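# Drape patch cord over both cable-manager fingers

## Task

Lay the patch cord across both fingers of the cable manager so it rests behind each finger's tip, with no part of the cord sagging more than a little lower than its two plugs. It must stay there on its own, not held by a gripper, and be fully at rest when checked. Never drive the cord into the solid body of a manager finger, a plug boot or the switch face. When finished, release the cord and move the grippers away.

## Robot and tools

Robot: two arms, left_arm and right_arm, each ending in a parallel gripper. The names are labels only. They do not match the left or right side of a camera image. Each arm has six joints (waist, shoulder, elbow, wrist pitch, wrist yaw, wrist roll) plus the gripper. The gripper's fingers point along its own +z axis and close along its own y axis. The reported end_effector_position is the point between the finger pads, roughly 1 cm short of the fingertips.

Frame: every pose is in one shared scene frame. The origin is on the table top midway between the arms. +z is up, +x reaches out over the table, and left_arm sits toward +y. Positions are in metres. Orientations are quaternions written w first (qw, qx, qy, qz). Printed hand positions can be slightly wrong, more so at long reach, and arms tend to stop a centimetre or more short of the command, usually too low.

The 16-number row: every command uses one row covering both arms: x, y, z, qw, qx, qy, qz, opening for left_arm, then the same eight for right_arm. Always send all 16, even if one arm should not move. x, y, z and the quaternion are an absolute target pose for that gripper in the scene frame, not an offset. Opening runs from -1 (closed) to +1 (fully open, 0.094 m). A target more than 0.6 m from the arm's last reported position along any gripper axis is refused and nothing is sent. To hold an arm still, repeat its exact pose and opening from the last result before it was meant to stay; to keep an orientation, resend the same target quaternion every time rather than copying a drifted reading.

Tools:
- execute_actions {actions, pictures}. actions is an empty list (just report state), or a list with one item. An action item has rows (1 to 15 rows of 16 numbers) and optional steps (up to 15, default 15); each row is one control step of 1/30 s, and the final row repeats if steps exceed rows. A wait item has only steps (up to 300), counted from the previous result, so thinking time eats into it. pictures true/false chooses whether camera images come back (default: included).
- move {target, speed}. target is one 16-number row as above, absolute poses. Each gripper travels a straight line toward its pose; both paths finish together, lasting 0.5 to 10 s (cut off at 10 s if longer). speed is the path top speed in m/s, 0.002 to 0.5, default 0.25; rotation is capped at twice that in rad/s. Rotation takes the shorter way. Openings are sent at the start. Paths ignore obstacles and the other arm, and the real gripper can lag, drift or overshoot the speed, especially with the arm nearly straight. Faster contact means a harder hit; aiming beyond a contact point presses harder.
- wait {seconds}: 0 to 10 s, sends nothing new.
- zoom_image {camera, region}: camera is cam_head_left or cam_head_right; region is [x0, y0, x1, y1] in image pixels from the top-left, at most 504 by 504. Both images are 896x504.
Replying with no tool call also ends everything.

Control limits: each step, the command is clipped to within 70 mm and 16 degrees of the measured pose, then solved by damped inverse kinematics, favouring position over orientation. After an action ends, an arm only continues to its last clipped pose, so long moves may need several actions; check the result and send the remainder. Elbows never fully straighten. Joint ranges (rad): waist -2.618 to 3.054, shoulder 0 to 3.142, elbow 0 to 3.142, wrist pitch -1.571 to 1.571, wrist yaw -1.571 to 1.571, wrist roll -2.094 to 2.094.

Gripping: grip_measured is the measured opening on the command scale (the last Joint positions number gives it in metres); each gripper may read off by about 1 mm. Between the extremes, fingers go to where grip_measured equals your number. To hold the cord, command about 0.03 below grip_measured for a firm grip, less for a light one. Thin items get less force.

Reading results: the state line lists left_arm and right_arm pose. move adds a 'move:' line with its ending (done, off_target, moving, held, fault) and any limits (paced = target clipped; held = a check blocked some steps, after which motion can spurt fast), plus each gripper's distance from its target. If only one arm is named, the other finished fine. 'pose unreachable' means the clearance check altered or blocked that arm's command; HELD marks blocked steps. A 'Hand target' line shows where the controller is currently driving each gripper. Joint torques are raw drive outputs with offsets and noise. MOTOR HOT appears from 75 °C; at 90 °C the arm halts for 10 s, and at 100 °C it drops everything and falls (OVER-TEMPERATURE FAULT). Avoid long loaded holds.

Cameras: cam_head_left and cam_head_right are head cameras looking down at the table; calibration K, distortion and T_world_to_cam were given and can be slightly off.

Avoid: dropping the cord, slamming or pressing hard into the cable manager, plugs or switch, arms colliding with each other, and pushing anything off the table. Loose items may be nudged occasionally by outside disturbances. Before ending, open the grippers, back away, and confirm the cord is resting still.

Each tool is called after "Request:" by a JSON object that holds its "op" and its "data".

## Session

Request:
{"op": "execute_actions", "data": {"actions": []}}

Scene clock: 0.00 s of 5233.50 s.
left_arm: end_effector_position=(+0.0019, +0.0452, +0.2883) grip_measured=+1.000 end_effector_quat_wxyz=(+0.263, +0.928, +0.233, +0.123) | right_arm: end_effector_position=(+0.2040, -0.6365, +0.1028) grip_measured=+1.000 end_effector_quat_wxyz=(-0.184, +0.076, +0.737, -0.645)
Joint positions: left_arm=[-1.846  1.585  1.846 -1.54  -0.52   0.734  0.094] | right_arm=[-0.637  1.95   0.638  0.995  1.247 -1.445  0.094]
Joint velocities: left_arm=[-0.007  0.002 -0.007  0.022 -0.022 -0.066  0.   ] | right_arm=[-0.012 -0.012 -0.027  0.022 -0.066  0.037  0.   ]
Joint torques (N m, as the arm reports them, + toward a larger angle): no reading
Motor temperatures (°C, as the motors report them): left_arm=[22 27 26 25 26 25] | right_arm=[25 27 25 24 26 24]
Hand target (left_arm): +0.003, +0.047, +0.289; +0.263, +0.928, +0.234, +0.124
Hand target (right_arm): +0.204, -0.637, +0.106; -0.181, +0.082, +0.736, -0.648

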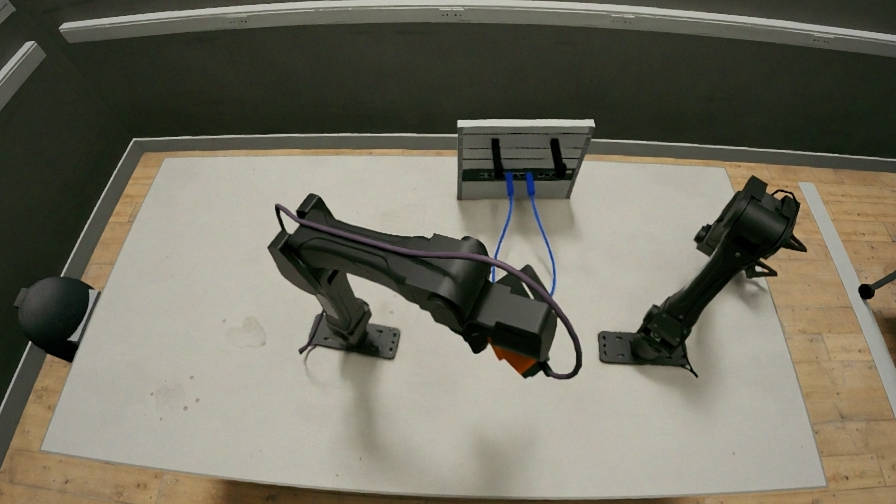

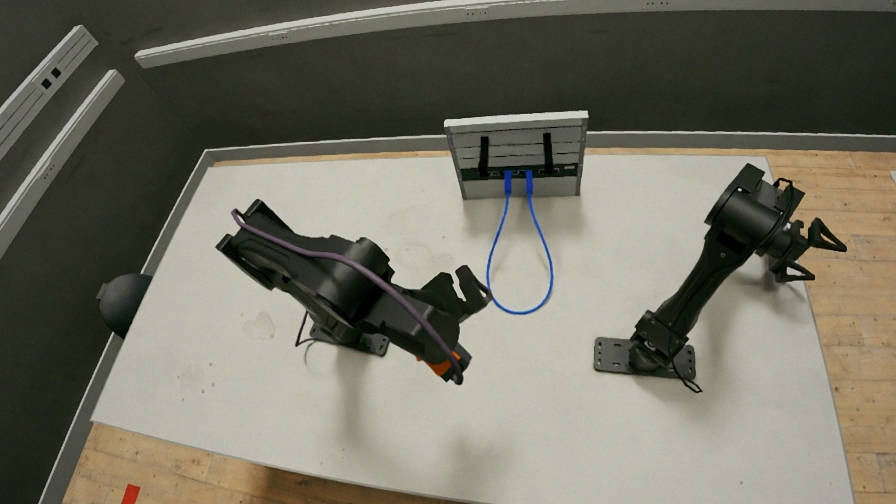

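Request:
{"op": "move", "data": {"target": [0.2,0.17,0.2,0,0,0.966,-0.259,-0.1, 0.215,-0.2,0.16,0,0,0.966,0.259,-0.1], "speed": 0.25}}

Scene clock: 6.90 s of 5233.50 s.
left_arm: end_effector_position=(+0.2042, +0.1655, +0.2010) grip_measured=-0.098 end_effector_quat_wxyz=(+0.010, +0.010, +0.967, -0.256) | right_arm: end_effector_position=(+0.2250, -0.2091, +0.1559) grip_measured=-0.098 end_effector_quat_wxyz=(-0.014, +0.002, +0.969, +0.246)
Joint positions: left_arm=[-0.479  1.19   1.184 -1.231  0.403 -0.675  0.042] | right_arm=[-0.032  1.303  1.1   -1.443 -0.492 -0.098  0.042]
Joint velocities: left_arm=[-0.002  0.002 -0.012 -0.037 -0.051 -0.007  0.001] | right_arm=[ 0.002  0.002 -0.002  0.037  0.007 -0.037 -0.001]
Joint torques (N m, as the arm reports them, + toward a larger angle): left_arm=[ 0.58 -4.37  5.06  1.27  0.37 -0.06] | right_arm=[ 0.83 -5.89  4.79  0.21 -0.54  0.03]
Motor temperatures (°C, as the motors report them): left_arm=[22 28 27 25 26 25] | right_arm=[25 29 26 25 26 24]
Hand target (left_arm): +0.202, +0.168, +0.200; +0.006, +0.002, +0.965, -0.261
Hand target (right_arm): +0.224, -0.204, +0.158; -0.002, -0.004, +0.967, +0.255
Off the commanded pose (left_arm): 0.006 m, 2 deg.
Off the commanded pose (right_arm): 0.014 m, 2 deg.
move: off_target (right_arm)

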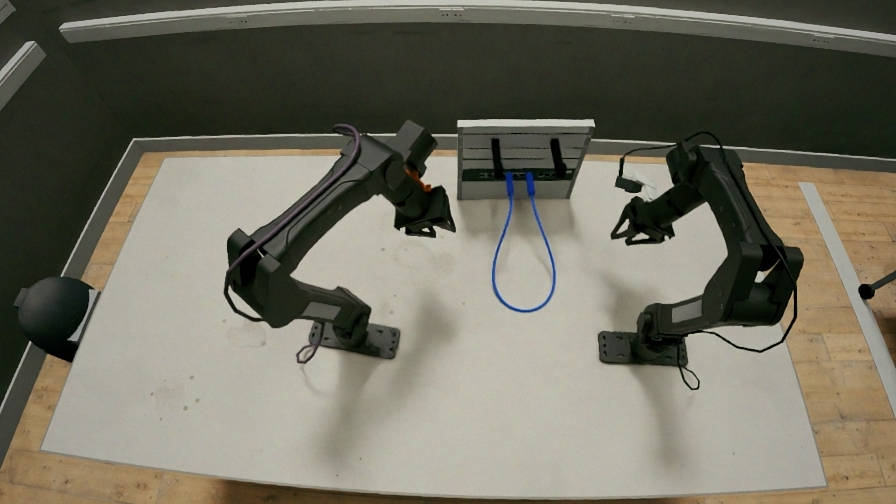

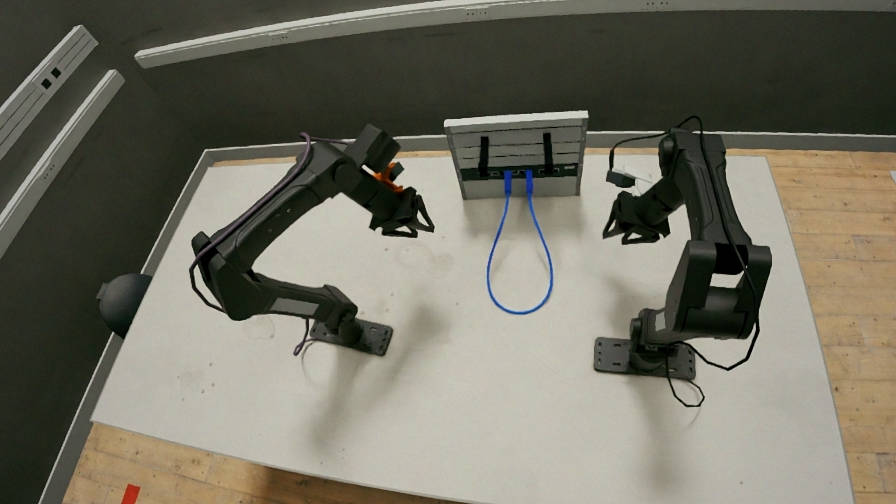

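Request:
{"op": "move", "data": {"target": [0.195,0.052,0.04,0,0,0.966,-0.259,-0.3, 0.197,-0.088,0.035,0,0,0.966,0.259,-0.3], "speed": 0.2}}

Request:
{"op": "zoom_image", "data": {"camera": "cam_head_left", "region": [430, 180, 630, 330]}}

Request:
{"op": "zoom_image", "data": {"camera": "cam_head_right", "region": [420, 180, 620, 330]}}

Scene clock: 9.97 s of 5233.50 s.
left_arm: end_effector_position=(+0.1975, +0.0485, +0.0502) grip_measured=-0.298 end_effector_quat_wxyz=(+0.002, +0.003, +0.962, -0.274) | right_arm: end_effector_position=(+0.2031, -0.0879, +0.0434) grip_measured=-0.298 end_effector_quat_wxyz=(+0.011, +0.002, +0.964, +0.265)
Joint positions: left_arm=[-0.834  1.544  0.816 -0.366  0.295 -1.047  0.033] | right_arm=[ 0.588  1.278  0.595 -0.573 -0.443  0.611  0.033]
Joint velocities: left_arm=[-0.002 -0.017 -0.012  0.066 -0.051 -0.007  0.   ] | right_arm=[ 0.002 -0.012 -0.012 -0.007  0.007 -0.007  0.001]
Joint torques (N m, as the arm reports them, + toward a larger angle): left_arm=[-0.74 -5.13  5.24  1.5   0.01 -0.07] | right_arm=[ 0.87 -2.83  4.81  0.81 -0.18  0.06]
Motor temperatures (°C, as the motors report them): left_arm=[22 28 27 25 26 25] | right_arm=[25 29 26 25 26 24]
Hand target (left_arm): +0.194, +0.053, +0.041; -0.002, +0.000, +0.966, -0.260
Hand target (right_arm): +0.198, -0.089, +0.035; +0.003, +0.001, +0.966, +0.258
Off the commanded pose (left_arm): 0.011 m, 2 deg.
Off the commanded pose (right_arm): 0.010 m, 1 deg.
move: off_target (left_arm)

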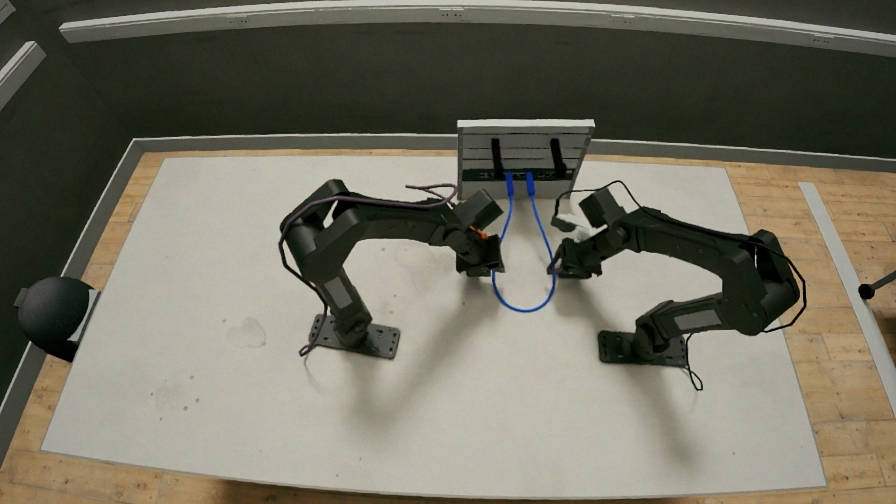

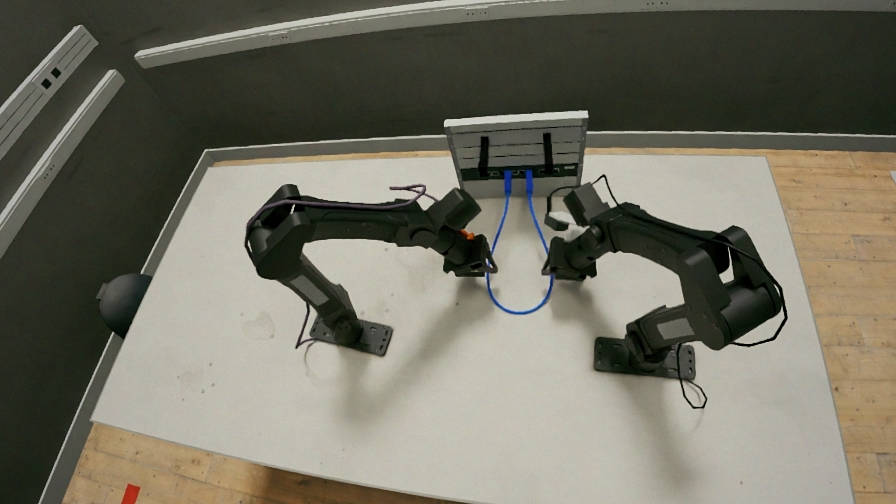

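Region (430, 180, 630, 330) of cam_head_left's 896x504 image, scaled by 2.520, with more detail than that image has; it fills the top 378 rows of this view, and the rest is white.

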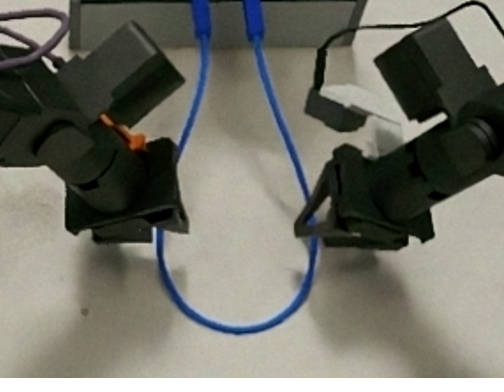

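Region (420, 180, 620, 330) of cam_head_right's 896x504 image, scaled by 2.520, with more detail than that image has; it fills the top 378 rows of this view, and the rest is white.

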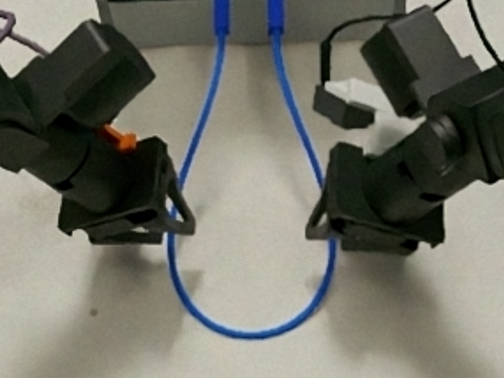

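Request:
{"op": "move", "data": {"target": [0.188,0.048,0.014,0,0,0.966,-0.259,-0.3, 0.19,-0.089,0.011,0,0,0.966,0.259,-0.3], "speed": 0.05}}

Request:
{"op": "zoom_image", "data": {"camera": "cam_head_left", "region": [430, 180, 630, 330]}}

Request:
{"op": "zoom_image", "data": {"camera": "cam_head_right", "region": [420, 180, 620, 330]}}

Scene clock: 12.53 s of 5233.50 s.
left_arm: end_effector_position=(+0.1931, +0.0422, +0.0261) grip_measured=-0.298 end_effector_quat_wxyz=(+0.005, +0.003, +0.961, -0.276) | right_arm: end_effector_position=(+0.1941, -0.0882, +0.0184) grip_measured=-0.298 end_effector_quat_wxyz=(+0.006, +0.002, +0.964, +0.265)
Joint positions: left_arm=[-0.862  1.605  0.76  -0.234  0.279 -1.073  0.033] | right_arm=[ 0.607  1.312  0.505 -0.449 -0.441  0.631  0.033]
Joint velocities: left_arm=[ 0.002  0.007  0.022  0.007 -0.007  0.051  0.   ] | right_arm=[-0.007 -0.002 -0.037  0.022 -0.066  0.007 -0.001]
Joint torques (N m, as the arm reports them, + toward a larger angle): left_arm=[-0.78 -5.06  4.63  1.52 -0.03 -0.06] | right_arm=[ 0.86 -2.87  4.67  0.83 -0.2   0.02]
Motor temperatures (°C, as the motors report them): left_arm=[22 28 27 25 26 25] | right_arm=[25 29 26 25 26 24]
Hand target (left_arm): +0.188, +0.048, +0.015; -0.000, +0.000, +0.966, -0.259
Hand target (right_arm): +0.190, -0.089, +0.012; +0.000, -0.000, +0.966, +0.259
Off the commanded pose (left_arm): 0.014 m, 2 deg.
Off the commanded pose (right_arm): 0.008 m, 1 deg.
move: off_target (left_arm)

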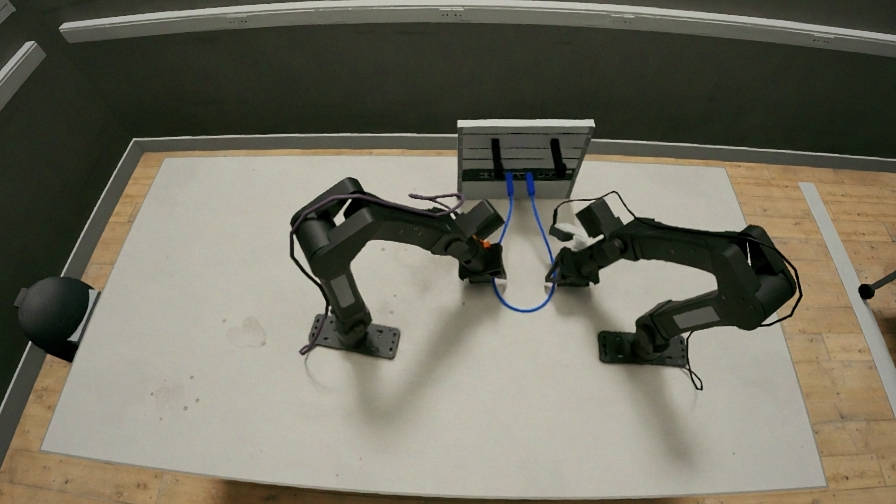

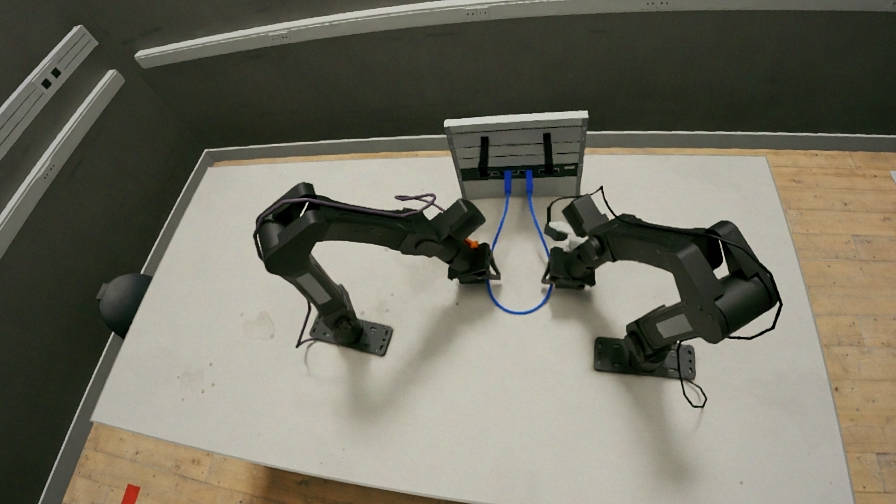

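Region (430, 180, 630, 330) of cam_head_left's 896x504 image, scaled by 2.520, with more detail than that image has; it fills the top 378 rows of this view, and the rest is white.

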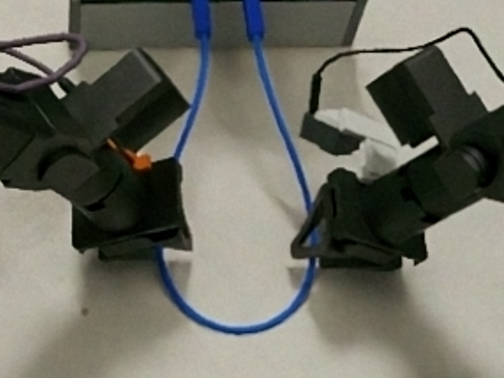

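Region (420, 180, 620, 330) of cam_head_right's 896x504 image, scaled by 2.520, with more detail than that image has; it fills the top 378 rows of this view, and the rest is white.

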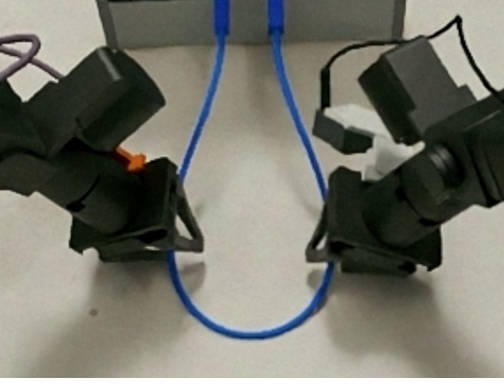

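Request:
{"op": "move", "data": {"target": [0.188,0.056,0.006,0,0,0.966,-0.259,-0.3, 0.19,-0.089,0.008,0,0,0.966,0.259,-0.3], "speed": 0.03}}

Request:
{"op": "zoom_image", "data": {"camera": "cam_head_right", "region": [420, 180, 620, 330]}}

Scene clock: 14.33 s of 5233.50 s.
left_arm: end_effector_position=(+0.1925, +0.0433, +0.0217) grip_measured=-0.298 end_effector_quat_wxyz=(+0.009, +0.004, +0.959, -0.282) | right_arm: end_effector_position=(+0.1971, -0.0863, +0.0196) grip_measured=-0.298 end_effector_quat_wxyz=(+0.013, +0.000, +0.963, +0.269)
Joint positions: left_arm=[-0.862  1.605  0.73  -0.189  0.279 -1.073  0.033] | right_arm=[ 0.607  1.312  0.505 -0.432 -0.441  0.631  0.033]
Joint velocities: left_arm=[-0.017 -0.002 -0.012  0.037 -0.007 -0.037  0.001] | right_arm=[-0.007  0.002 -0.002 -0.037  0.007 -0.037  0.   ]
Joint torques (N m, as the arm reports them, + toward a larger angle): left_arm=[ 0.32 -5.09  3.87  1.41  0.06  0.1 ] | right_arm=[ 0.79 -2.34  4.18  0.89 -0.21  0.01]
Motor temperatures (°C, as the motors report them): left_arm=[22 28 27 26 26 25] | right_arm=[25 28 26 25 26 24]
Hand target (left_arm): +0.188, +0.056, +0.006; -0.000, -0.000, +0.966, -0.259
Hand target (right_arm): +0.190, -0.089, +0.009; +0.000, -0.000, +0.966, +0.259
Off the commanded pose (left_arm): 0.021 m, 3 deg.
Off the commanded pose (right_arm): 0.014 m, 2 deg.
move: off_target (left_arm, right_arm)

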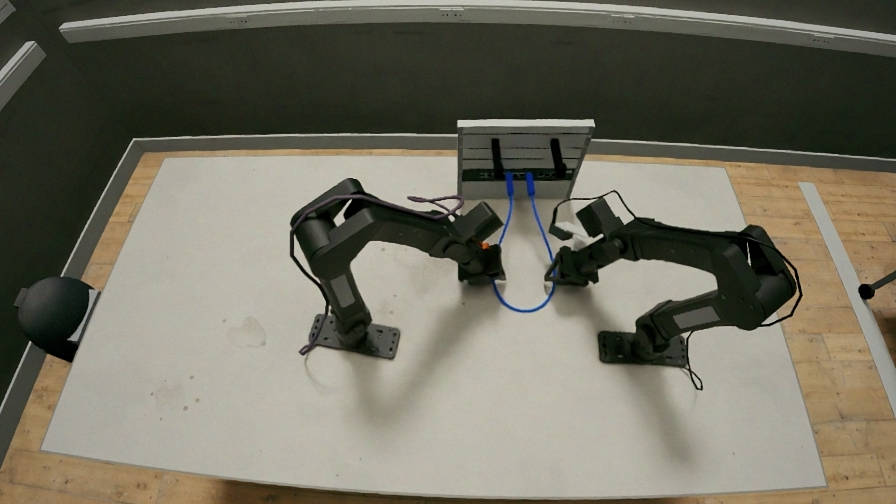

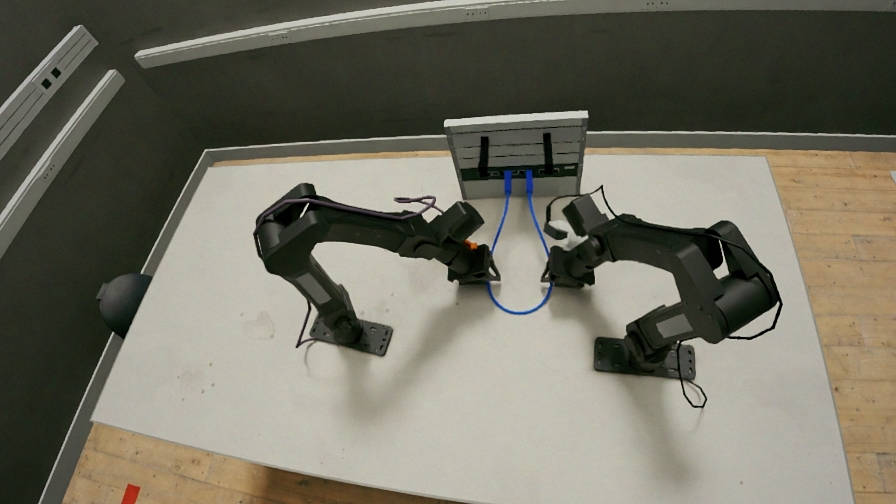

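Region (420, 180, 620, 330) of cam_head_right's 896x504 image, scaled by 2.520, with more detail than that image has; it fills the top 378 rows of this view, and the rest is white.

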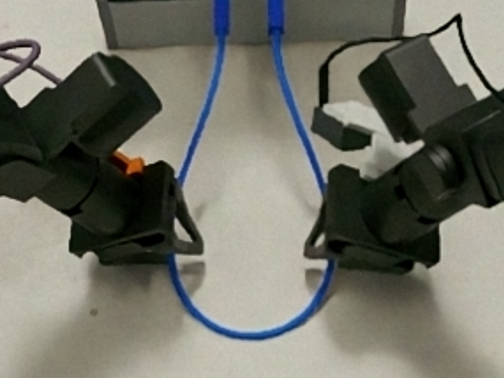

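Request:
{"op": "move", "data": {"target": [0.192,0.048,0.014,0,0,0.966,-0.259,-0.93, 0.194,-0.088,0.012,0,0,0.966,0.259,-0.93], "speed": 0.03}}

Scene clock: 15.93 s of 5233.50 s.
left_arm: end_effector_position=(+0.1915, +0.0452, +0.0204) grip_measured=-0.904 end_effector_quat_wxyz=(+0.007, +0.003, +0.961, -0.278) | right_arm: end_effector_position=(+0.1967, -0.0867, +0.0164) grip_measured=-0.908 end_effector_quat_wxyz=(+0.008, +0.001, +0.964, +0.266)
Joint positions: left_arm=[-0.862  1.605  0.73  -0.199  0.278 -1.073  0.005] | right_arm=[ 0.607  1.328  0.505 -0.428 -0.441  0.631  0.004]
Joint velocities: left_arm=[-0.007 -0.032  0.002 -0.022 -0.022 -0.022 -0.   ] | right_arm=[-0.007 -0.002 -0.002 -0.007 -0.037  0.007 -0.   ]
Joint torques (N m, as the arm reports them, + toward a larger angle): left_arm=[ 0.08 -4.17  7.29  1.17  0.09  0.07] | right_arm=[ 0.23 -2.83  5.97  0.65 -0.22 -0.06]
Motor temperatures (°C, as the motors report them): left_arm=[22 28 27 26 26 25] | right_arm=[25 28 27 25 26 24]
Hand target (left_arm): +0.192, +0.048, +0.014; +0.000, -0.000, +0.966, -0.260
Hand target (right_arm): +0.194, -0.088, +0.012; -0.000, -0.000, +0.966, +0.259
Off the commanded pose (left_arm): 0.007 m, 2 deg.
Off the commanded pose (right_arm): 0.005 m, 1 deg.
move: done

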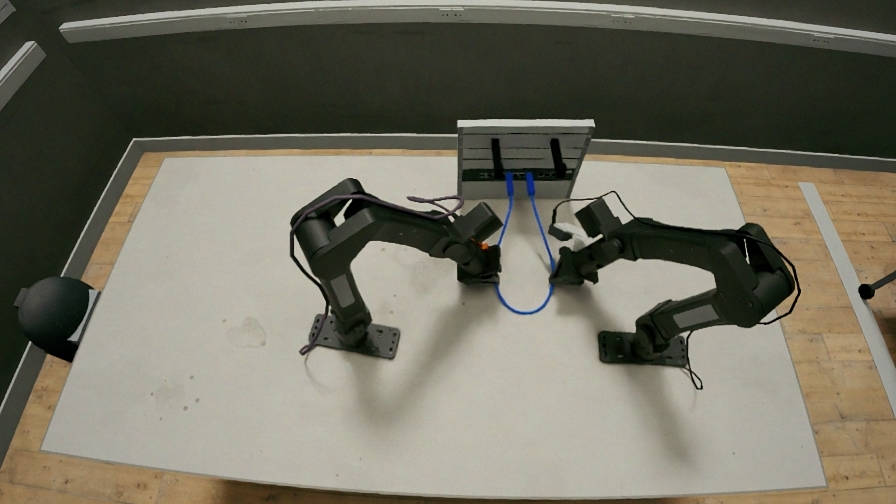

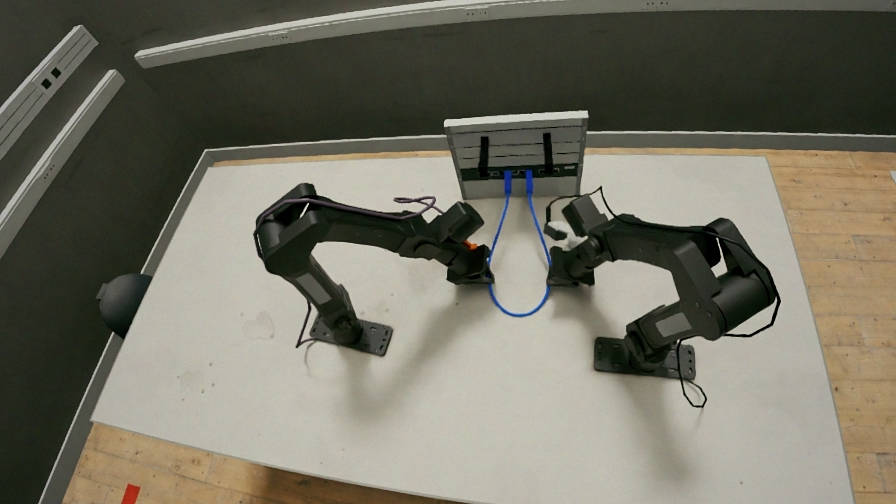

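Request:
{"op": "move", "data": {"target": [0.235,0.068,0.15,-0.078,-0.291,0.921,-0.247,-0.935, 0.235,-0.098,0.15,-0.078,0.291,0.921,0.247,-0.94], "speed": 0.12}}

Request:
{"op": "move", "data": {"target": [0.29,0.086,0.245,-0.167,-0.621,0.740,-0.198,-0.935, 0.29,-0.11,0.245,-0.167,0.621,0.740,0.198,-0.94], "speed": 0.08}}

Request:
{"op": "move", "data": {"target": [0.305,0.087,0.255,-0.321,-0.557,0.663,-0.383,-0.935, 0.305,-0.104,0.258,-0.259,0.625,0.681,0.282,-0.94], "speed": 0.04}}

Request:
{"op": "zoom_image", "data": {"camera": "cam_head_left", "region": [450, 115, 600, 215]}}

Request:
{"op": "zoom_image", "data": {"camera": "cam_head_right", "region": [440, 115, 590, 215]}}

Scene clock: 20.57 s of 5233.50 s.
left_arm: end_effector_position=(+0.2323, +0.0674, +0.1389) grip_measured=-0.904 end_effector_quat_wxyz=(-0.078, -0.285, +0.925, -0.237) | right_arm: end_effector_position=(+0.2298, -0.1001, +0.1431) grip_measured=-0.908 end_effector_quat_wxyz=(-0.077, +0.287, +0.924, +0.239)
Joint positions: left_arm=[-0.702  1.51   1.182 -0.856  0.332 -1.512  0.005] | right_arm=[ 0.482  1.303  1.039 -1.084 -0.461  1.086  0.004]
Joint velocities: left_arm=[-0.007  0.002 -0.002  0.051  0.022  0.037 -0.001] | right_arm=[ 0.002 -0.017 -0.037 -0.051  0.095 -0.007  0.001]
Joint torques (N m, as the arm reports them, + toward a larger angle): left_arm=[ 0.68 -7.42  8.05  1.21  0.26 -0.07] | right_arm=[-0.98 -3.36  9.05  0.51 -0.44  0.06]
Motor temperatures (°C, as the motors report them): left_arm=[22 29 28 26 26 25] | right_arm=[25 28 28 25 26 24]
Hand target (left_arm): +0.235, +0.068, +0.149; -0.077, -0.291, +0.921, -0.247
Hand target (right_arm): +0.236, -0.098, +0.149; -0.078, +0.291, +0.921, +0.247
Off the commanded pose (left_arm): 0.011 m, 1 deg.
Off the commanded pose (right_arm): 0.009 m, 1 deg.
move: off_target (left_arm)

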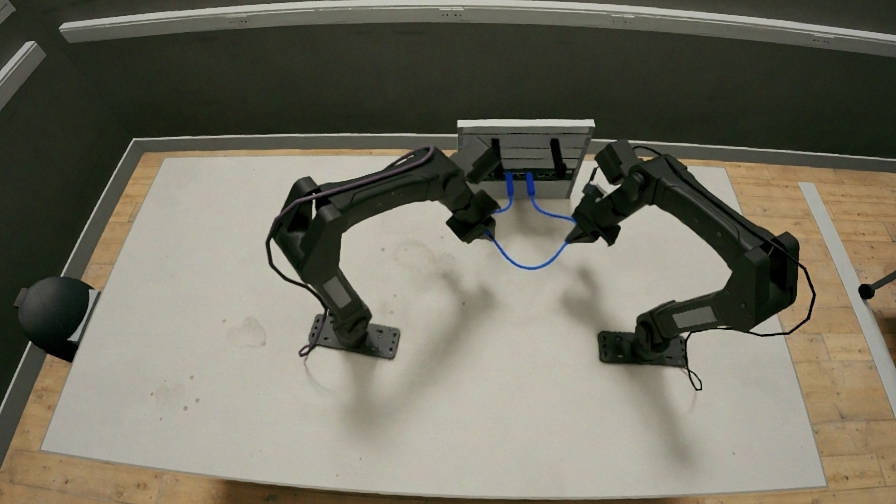

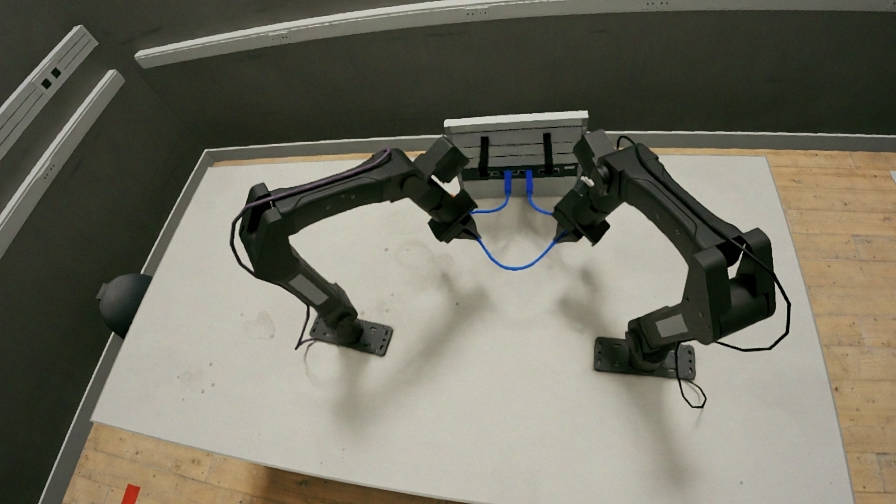

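Scene clock: 25.93 s of 5233.50 s.
left_arm: end_effector_position=(+0.2947, +0.0800, +0.2406) grip_measured=-0.904 end_effector_quat_wxyz=(-0.160, -0.595, +0.759, -0.210) | right_arm: end_effector_position=(+0.2918, -0.1079, +0.2373) grip_measured=-0.908 end_effector_quat_wxyz=(-0.161, +0.613, +0.747, +0.199)
Joint positions: left_arm=[-0.522  1.682  1.76  -1.291  0.407 -2.073  0.005] | right_arm=[ 0.358  1.567  1.644 -1.474 -0.49   1.724  0.004]
Joint velocities: left_arm=[-0.017  0.022  0.007 -0.022  0.037  0.022 -0.   ] | right_arm=[ 0.012  0.002 -0.012 -0.037  0.007  0.066  0.   ]
Joint torques (N m, as the arm reports them, + toward a larger angle): left_arm=[ 0.84 -7.2   8.45  0.67  0.41 -0.14] | right_arm=[-1.2  -5.74  9.07  0.13 -0.42  0.1 ]
Motor temperatures (°C, as the motors report them): left_arm=[22 29 29 26 26 25] | right_arm=[25 28 29 25 26 24]
Hand target (left_arm): +0.291, +0.086, +0.245; -0.171, -0.607, +0.751, -0.198
Hand target (right_arm): +0.291, -0.110, +0.245; -0.167, +0.621, +0.740, +0.198
Off the commanded pose (left_arm): 0.009 m, 4 deg.
Off the commanded pose (right_arm): 0.008 m, 1 deg.
joint sent to its limit (left arm) — the command would take joint 6 (wrist roll) past its lower limit, so that joint was sent only as far as its limit.
move: off_target (left_arm)

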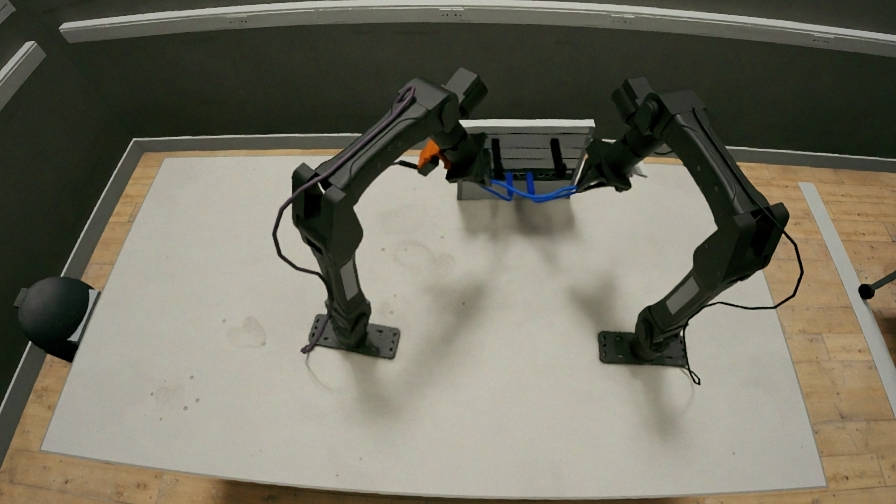

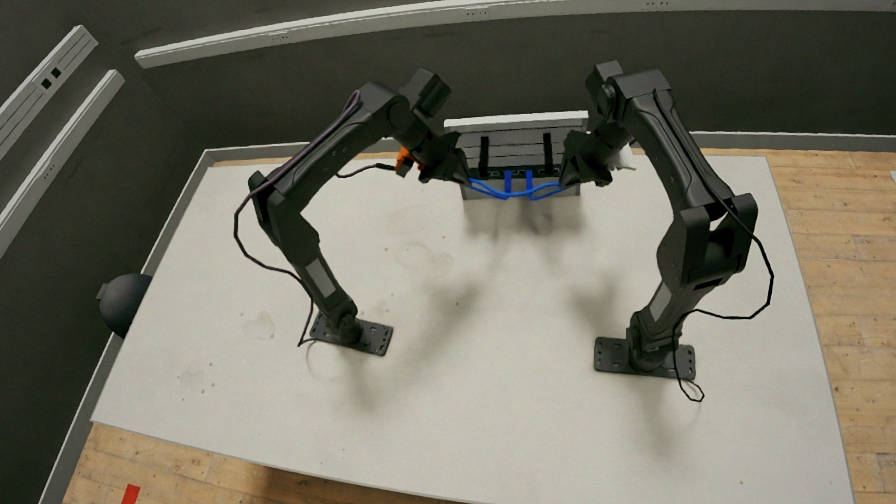

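Scene clock: 32.63 s of 5233.50 s.
left_arm: end_effector_position=(+0.3092, +0.0838, +0.2480) grip_measured=-0.904 end_effector_quat_wxyz=(+0.314, +0.544, -0.685, +0.368) | right_arm: end_effector_position=(+0.3093, -0.1032, +0.2566) grip_measured=-0.908 end_effector_quat_wxyz=(-0.239, +0.620, +0.693, +0.280)
Joint positions: left_arm=[-0.308  1.524  1.36  -0.831  0.884 -2.077  0.005] | right_arm=[ 0.241  1.582  1.634 -1.427 -0.733  1.724  0.004]
Joint velocities: left_arm=[ 0.012 -0.002 -0.007  0.066 -0.007 -0.007 -0.001] | right_arm=[ 0.002  0.007 -0.002  0.051 -0.051  0.037 -0.001]
Joint torques (N m, as the arm reports them, + toward a larger angle): left_arm=[ 0.82 -8.91  5.7   1.54  0.64 -0.09] | right_arm=[-1.5  -6.57  5.14  0.33 -0.85  0.07]
Motor temperatures (°C, as the motors report them): left_arm=[22 31 29 26 26 25] | right_arm=[25 29 29 25 26 24]
Hand target (left_arm): +0.305, +0.088, +0.255; -0.322, -0.543, +0.679, -0.375
Hand target (right_arm): +0.305, -0.104, +0.258; -0.259, +0.625, +0.680, +0.281
Off the commanded pose (left_arm): 0.009 m, 3 deg.
Off the commanded pose (right_arm): 0.005 m, 3 deg.
joint sent to its limit (left arm) — the command would take joint 6 (wrist roll) past its lower limit, so that joint was sent only as far as its limit.
move: off_target (left_arm, right_arm)

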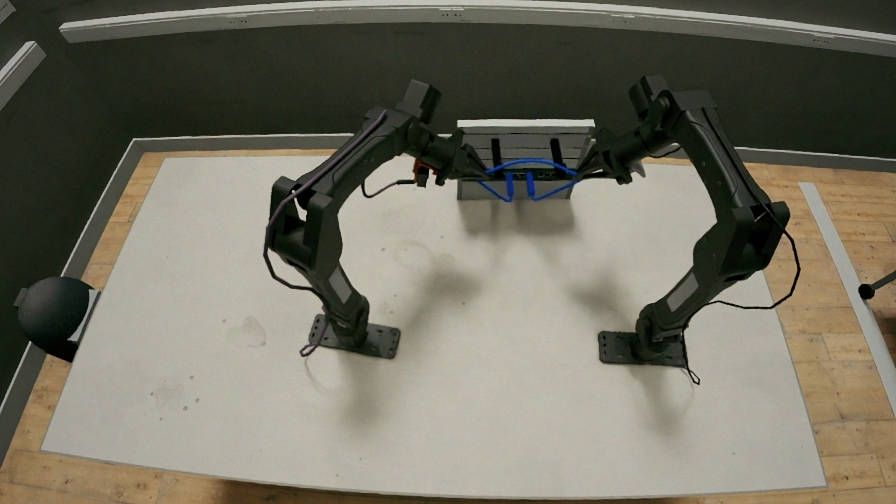

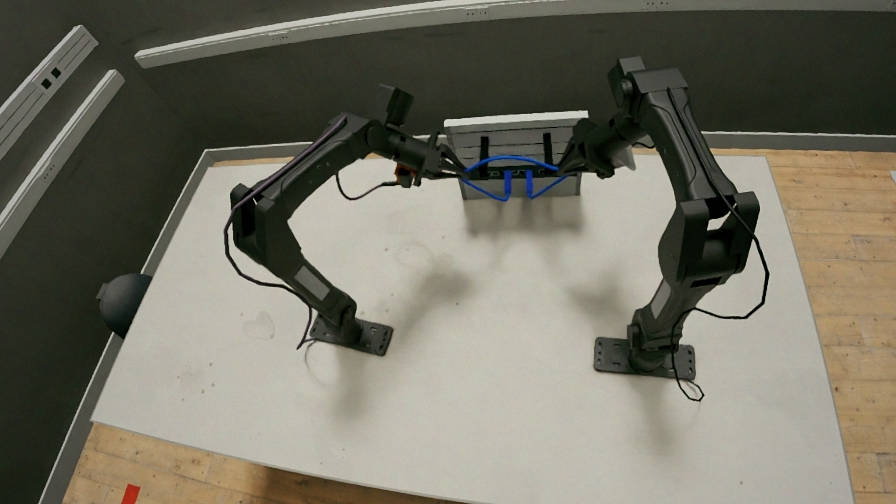

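Region (450, 115, 600, 215) of cam_head_left's 896x504 image, scaled by 3.360, with more detail than that image has.

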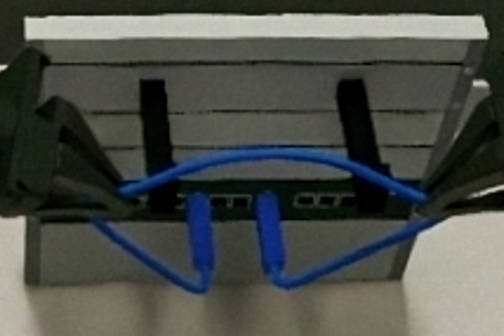

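Region (440, 115, 590, 215) of cam_head_right's 896x504 image, scaled by 3.360, with more detail than that image has.

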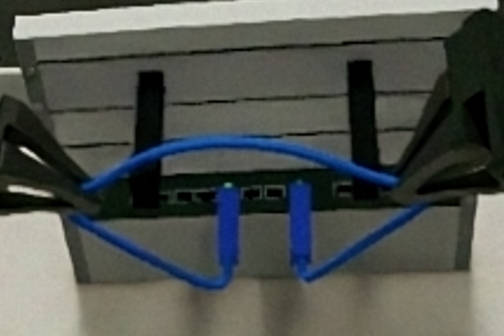

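Request:
{"op": "move", "data": {"target": [0.335,0.088,0.262,-0.321,-0.557,0.663,-0.383,-0.935, 0.335,-0.10,0.265,-0.259,0.625,0.681,0.282,-0.94], "speed": 0.03}}

Request:
{"op": "zoom_image", "data": {"camera": "cam_head_left", "region": [450, 115, 600, 215]}}

Request:
{"op": "zoom_image", "data": {"camera": "cam_head_right", "region": [440, 115, 590, 215]}}

Scene clock: 35.47 s of 5233.50 s.
left_arm: end_effector_position=(+0.3322, +0.0869, +0.2548) grip_measured=-0.904 end_effector_quat_wxyz=(+0.311, +0.552, -0.674, +0.380) | right_arm: end_effector_position=(+0.3328, -0.0995, +0.2560) grip_measured=-0.908 end_effector_quat_wxyz=(-0.254, +0.625, +0.685, +0.274)
Joint positions: left_arm=[-0.27   1.576  1.428 -0.835  0.899 -2.077  0.005] | right_arm=[ 0.232  1.695  1.749 -1.462 -0.751  1.724  0.004]
Joint velocities: left_arm=[ 0.007 -0.002 -0.002 -0.037  0.051  0.037 -0.002] | right_arm=[ 0.017 -0.017 -0.002 -0.051  0.022  0.037  0.001]
Joint torques (N m, as the arm reports them, + toward a larger angle): left_arm=[ 1.06 -6.22  8.79  1.41  0.71 -0.08] | right_arm=[-1.12 -6.68  9.01  0.28 -0.67 -0.02]
Motor temperatures (°C, as the motors report them): left_arm=[22 31 30 26 26 25] | right_arm=[25 29 29 25 26 24]
Hand target (left_arm): +0.335, +0.088, +0.262; -0.321, -0.554, +0.667, -0.382
Hand target (right_arm): +0.335, -0.100, +0.265; -0.258, +0.625, +0.681, +0.283
Off the commanded pose (left_arm): 0.008 m, 2 deg.
Off the commanded pose (right_arm): 0.009 m, 1 deg.
joint sent to its limit (left arm) — the command would take joint 6 (wrist roll) past its lower limit, so that joint was sent only as far as its limit.
move: done

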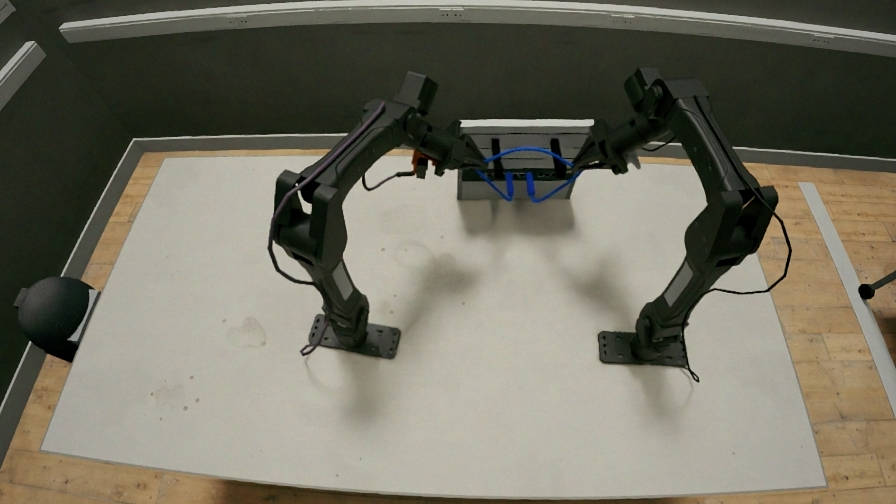

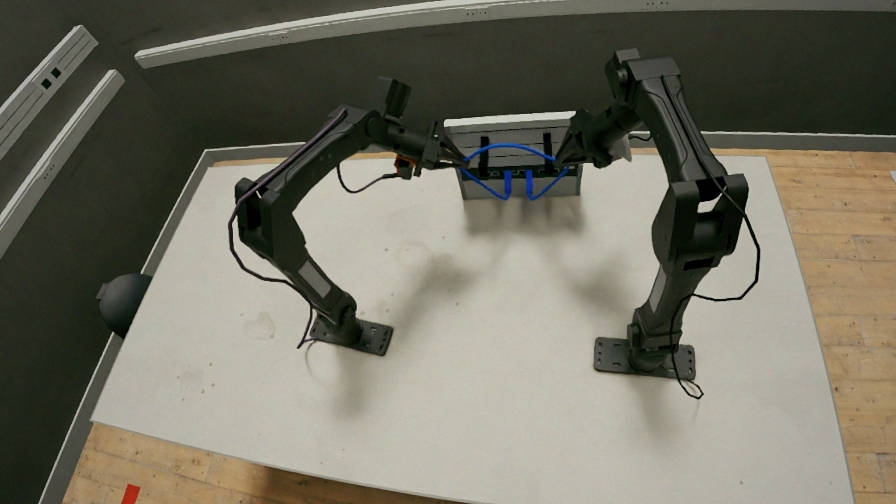

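Region (450, 115, 600, 215) of cam_head_left's 896x504 image, scaled by 3.360, with more detail than that image has.

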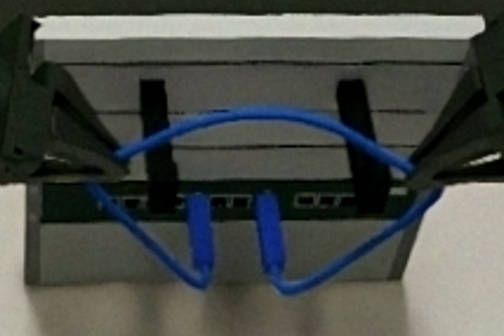

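Region (440, 115, 590, 215) of cam_head_right's 896x504 image, scaled by 3.360, with more detail than that image has.

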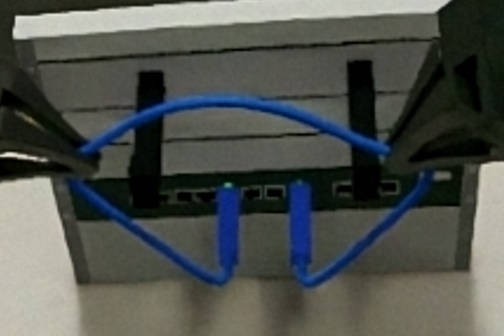

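Request:
{"op": "move", "data": {"target": [0.368,0.088,0.262,-0.321,-0.557,0.663,-0.383,-0.935, 0.368,-0.10,0.265,-0.259,0.625,0.681,0.282,-0.94], "speed": 0.03}}

Request:
{"op": "zoom_image", "data": {"camera": "cam_head_left", "region": [450, 115, 600, 215]}}

Request:
{"op": "zoom_image", "data": {"camera": "cam_head_right", "region": [440, 115, 590, 215]}}

Scene clock: 37.63 s of 5233.50 s.
left_arm: end_effector_position=(+0.3632, +0.0858, +0.2557) grip_measured=-0.904 end_effector_quat_wxyz=(+0.318, +0.562, -0.664, +0.377) | right_arm: end_effector_position=(+0.3644, -0.0990, +0.2566) grip_measured=-0.908 end_effector_quat_wxyz=(-0.258, +0.628, +0.683, +0.271)
Joint positions: left_arm=[-0.235  1.693  1.557 -0.878  0.92  -2.068  0.005] | right_arm=[ 0.215  1.835  1.923 -1.518 -0.756  1.707  0.004]
Joint velocities: left_arm=[-0.007 -0.007  0.007 -0.037  0.022  0.022 -0.   ] | right_arm=[ 0.002 -0.007  0.002 -0.081 -0.022 -0.037  0.001]
Joint torques (N m, as the arm reports them, + toward a larger angle): left_arm=[ 1.01 -7.26  8.72  1.44  0.66  0.13] | right_arm=[-1.15 -7.8   8.88  0.31 -0.65 -0.06]
Motor temperatures (°C, as the motors report them): left_arm=[22 31 30 26 26 25] | right_arm=[25 30 29 25 26 24]
Hand target (left_arm): +0.368, +0.088, +0.262; -0.321, -0.557, +0.663, -0.384
Hand target (right_arm): +0.368, -0.100, +0.265; -0.259, +0.625, +0.681, +0.282
Off the commanded pose (left_arm): 0.008 m, 1 deg.
Off the commanded pose (right_arm): 0.009 m, 1 deg.
move: done

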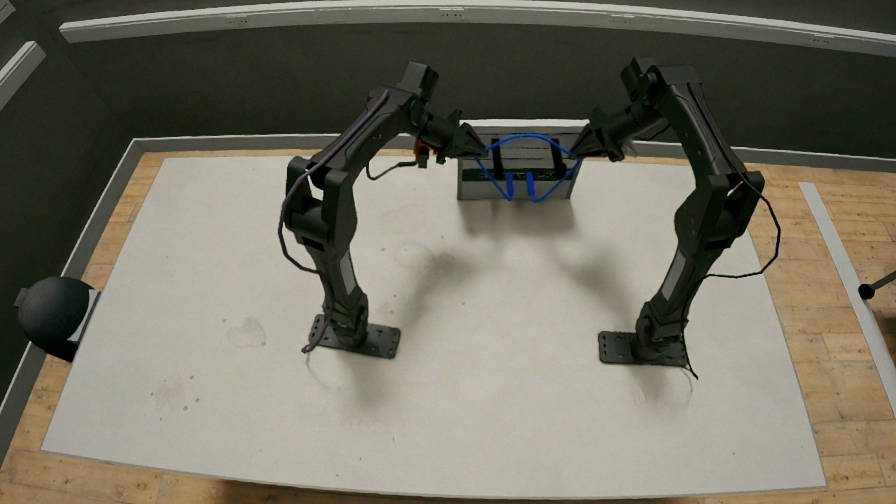

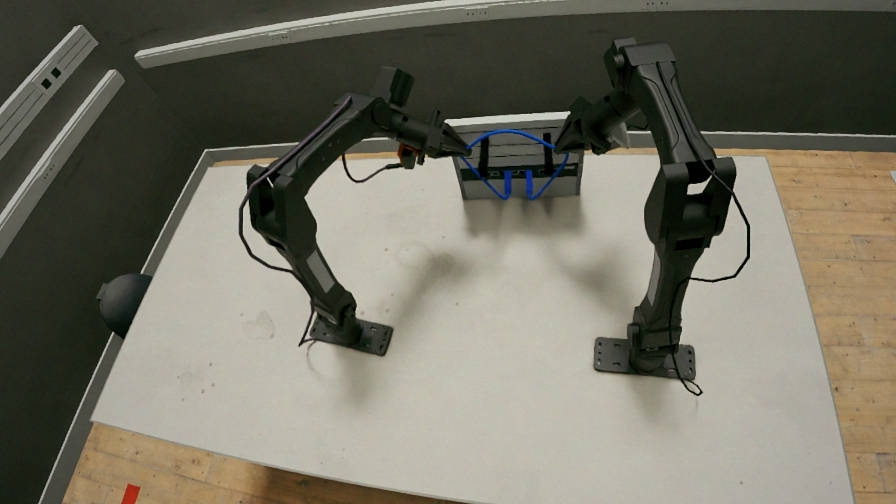

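Region (450, 115, 600, 215) of cam_head_left's 896x504 image, scaled by 3.360, with more detail than that image has.

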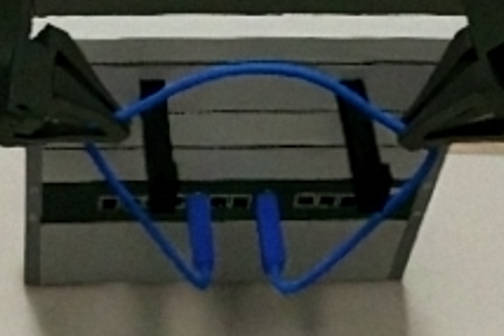

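Region (440, 115, 590, 215) of cam_head_right's 896x504 image, scaled by 3.360, with more detail than that image has.

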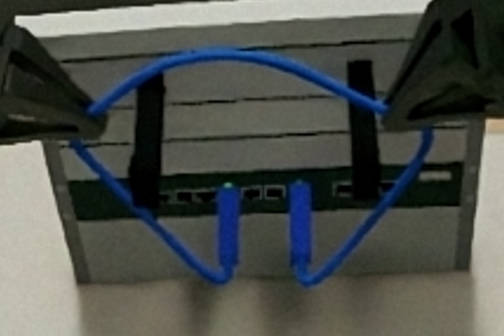

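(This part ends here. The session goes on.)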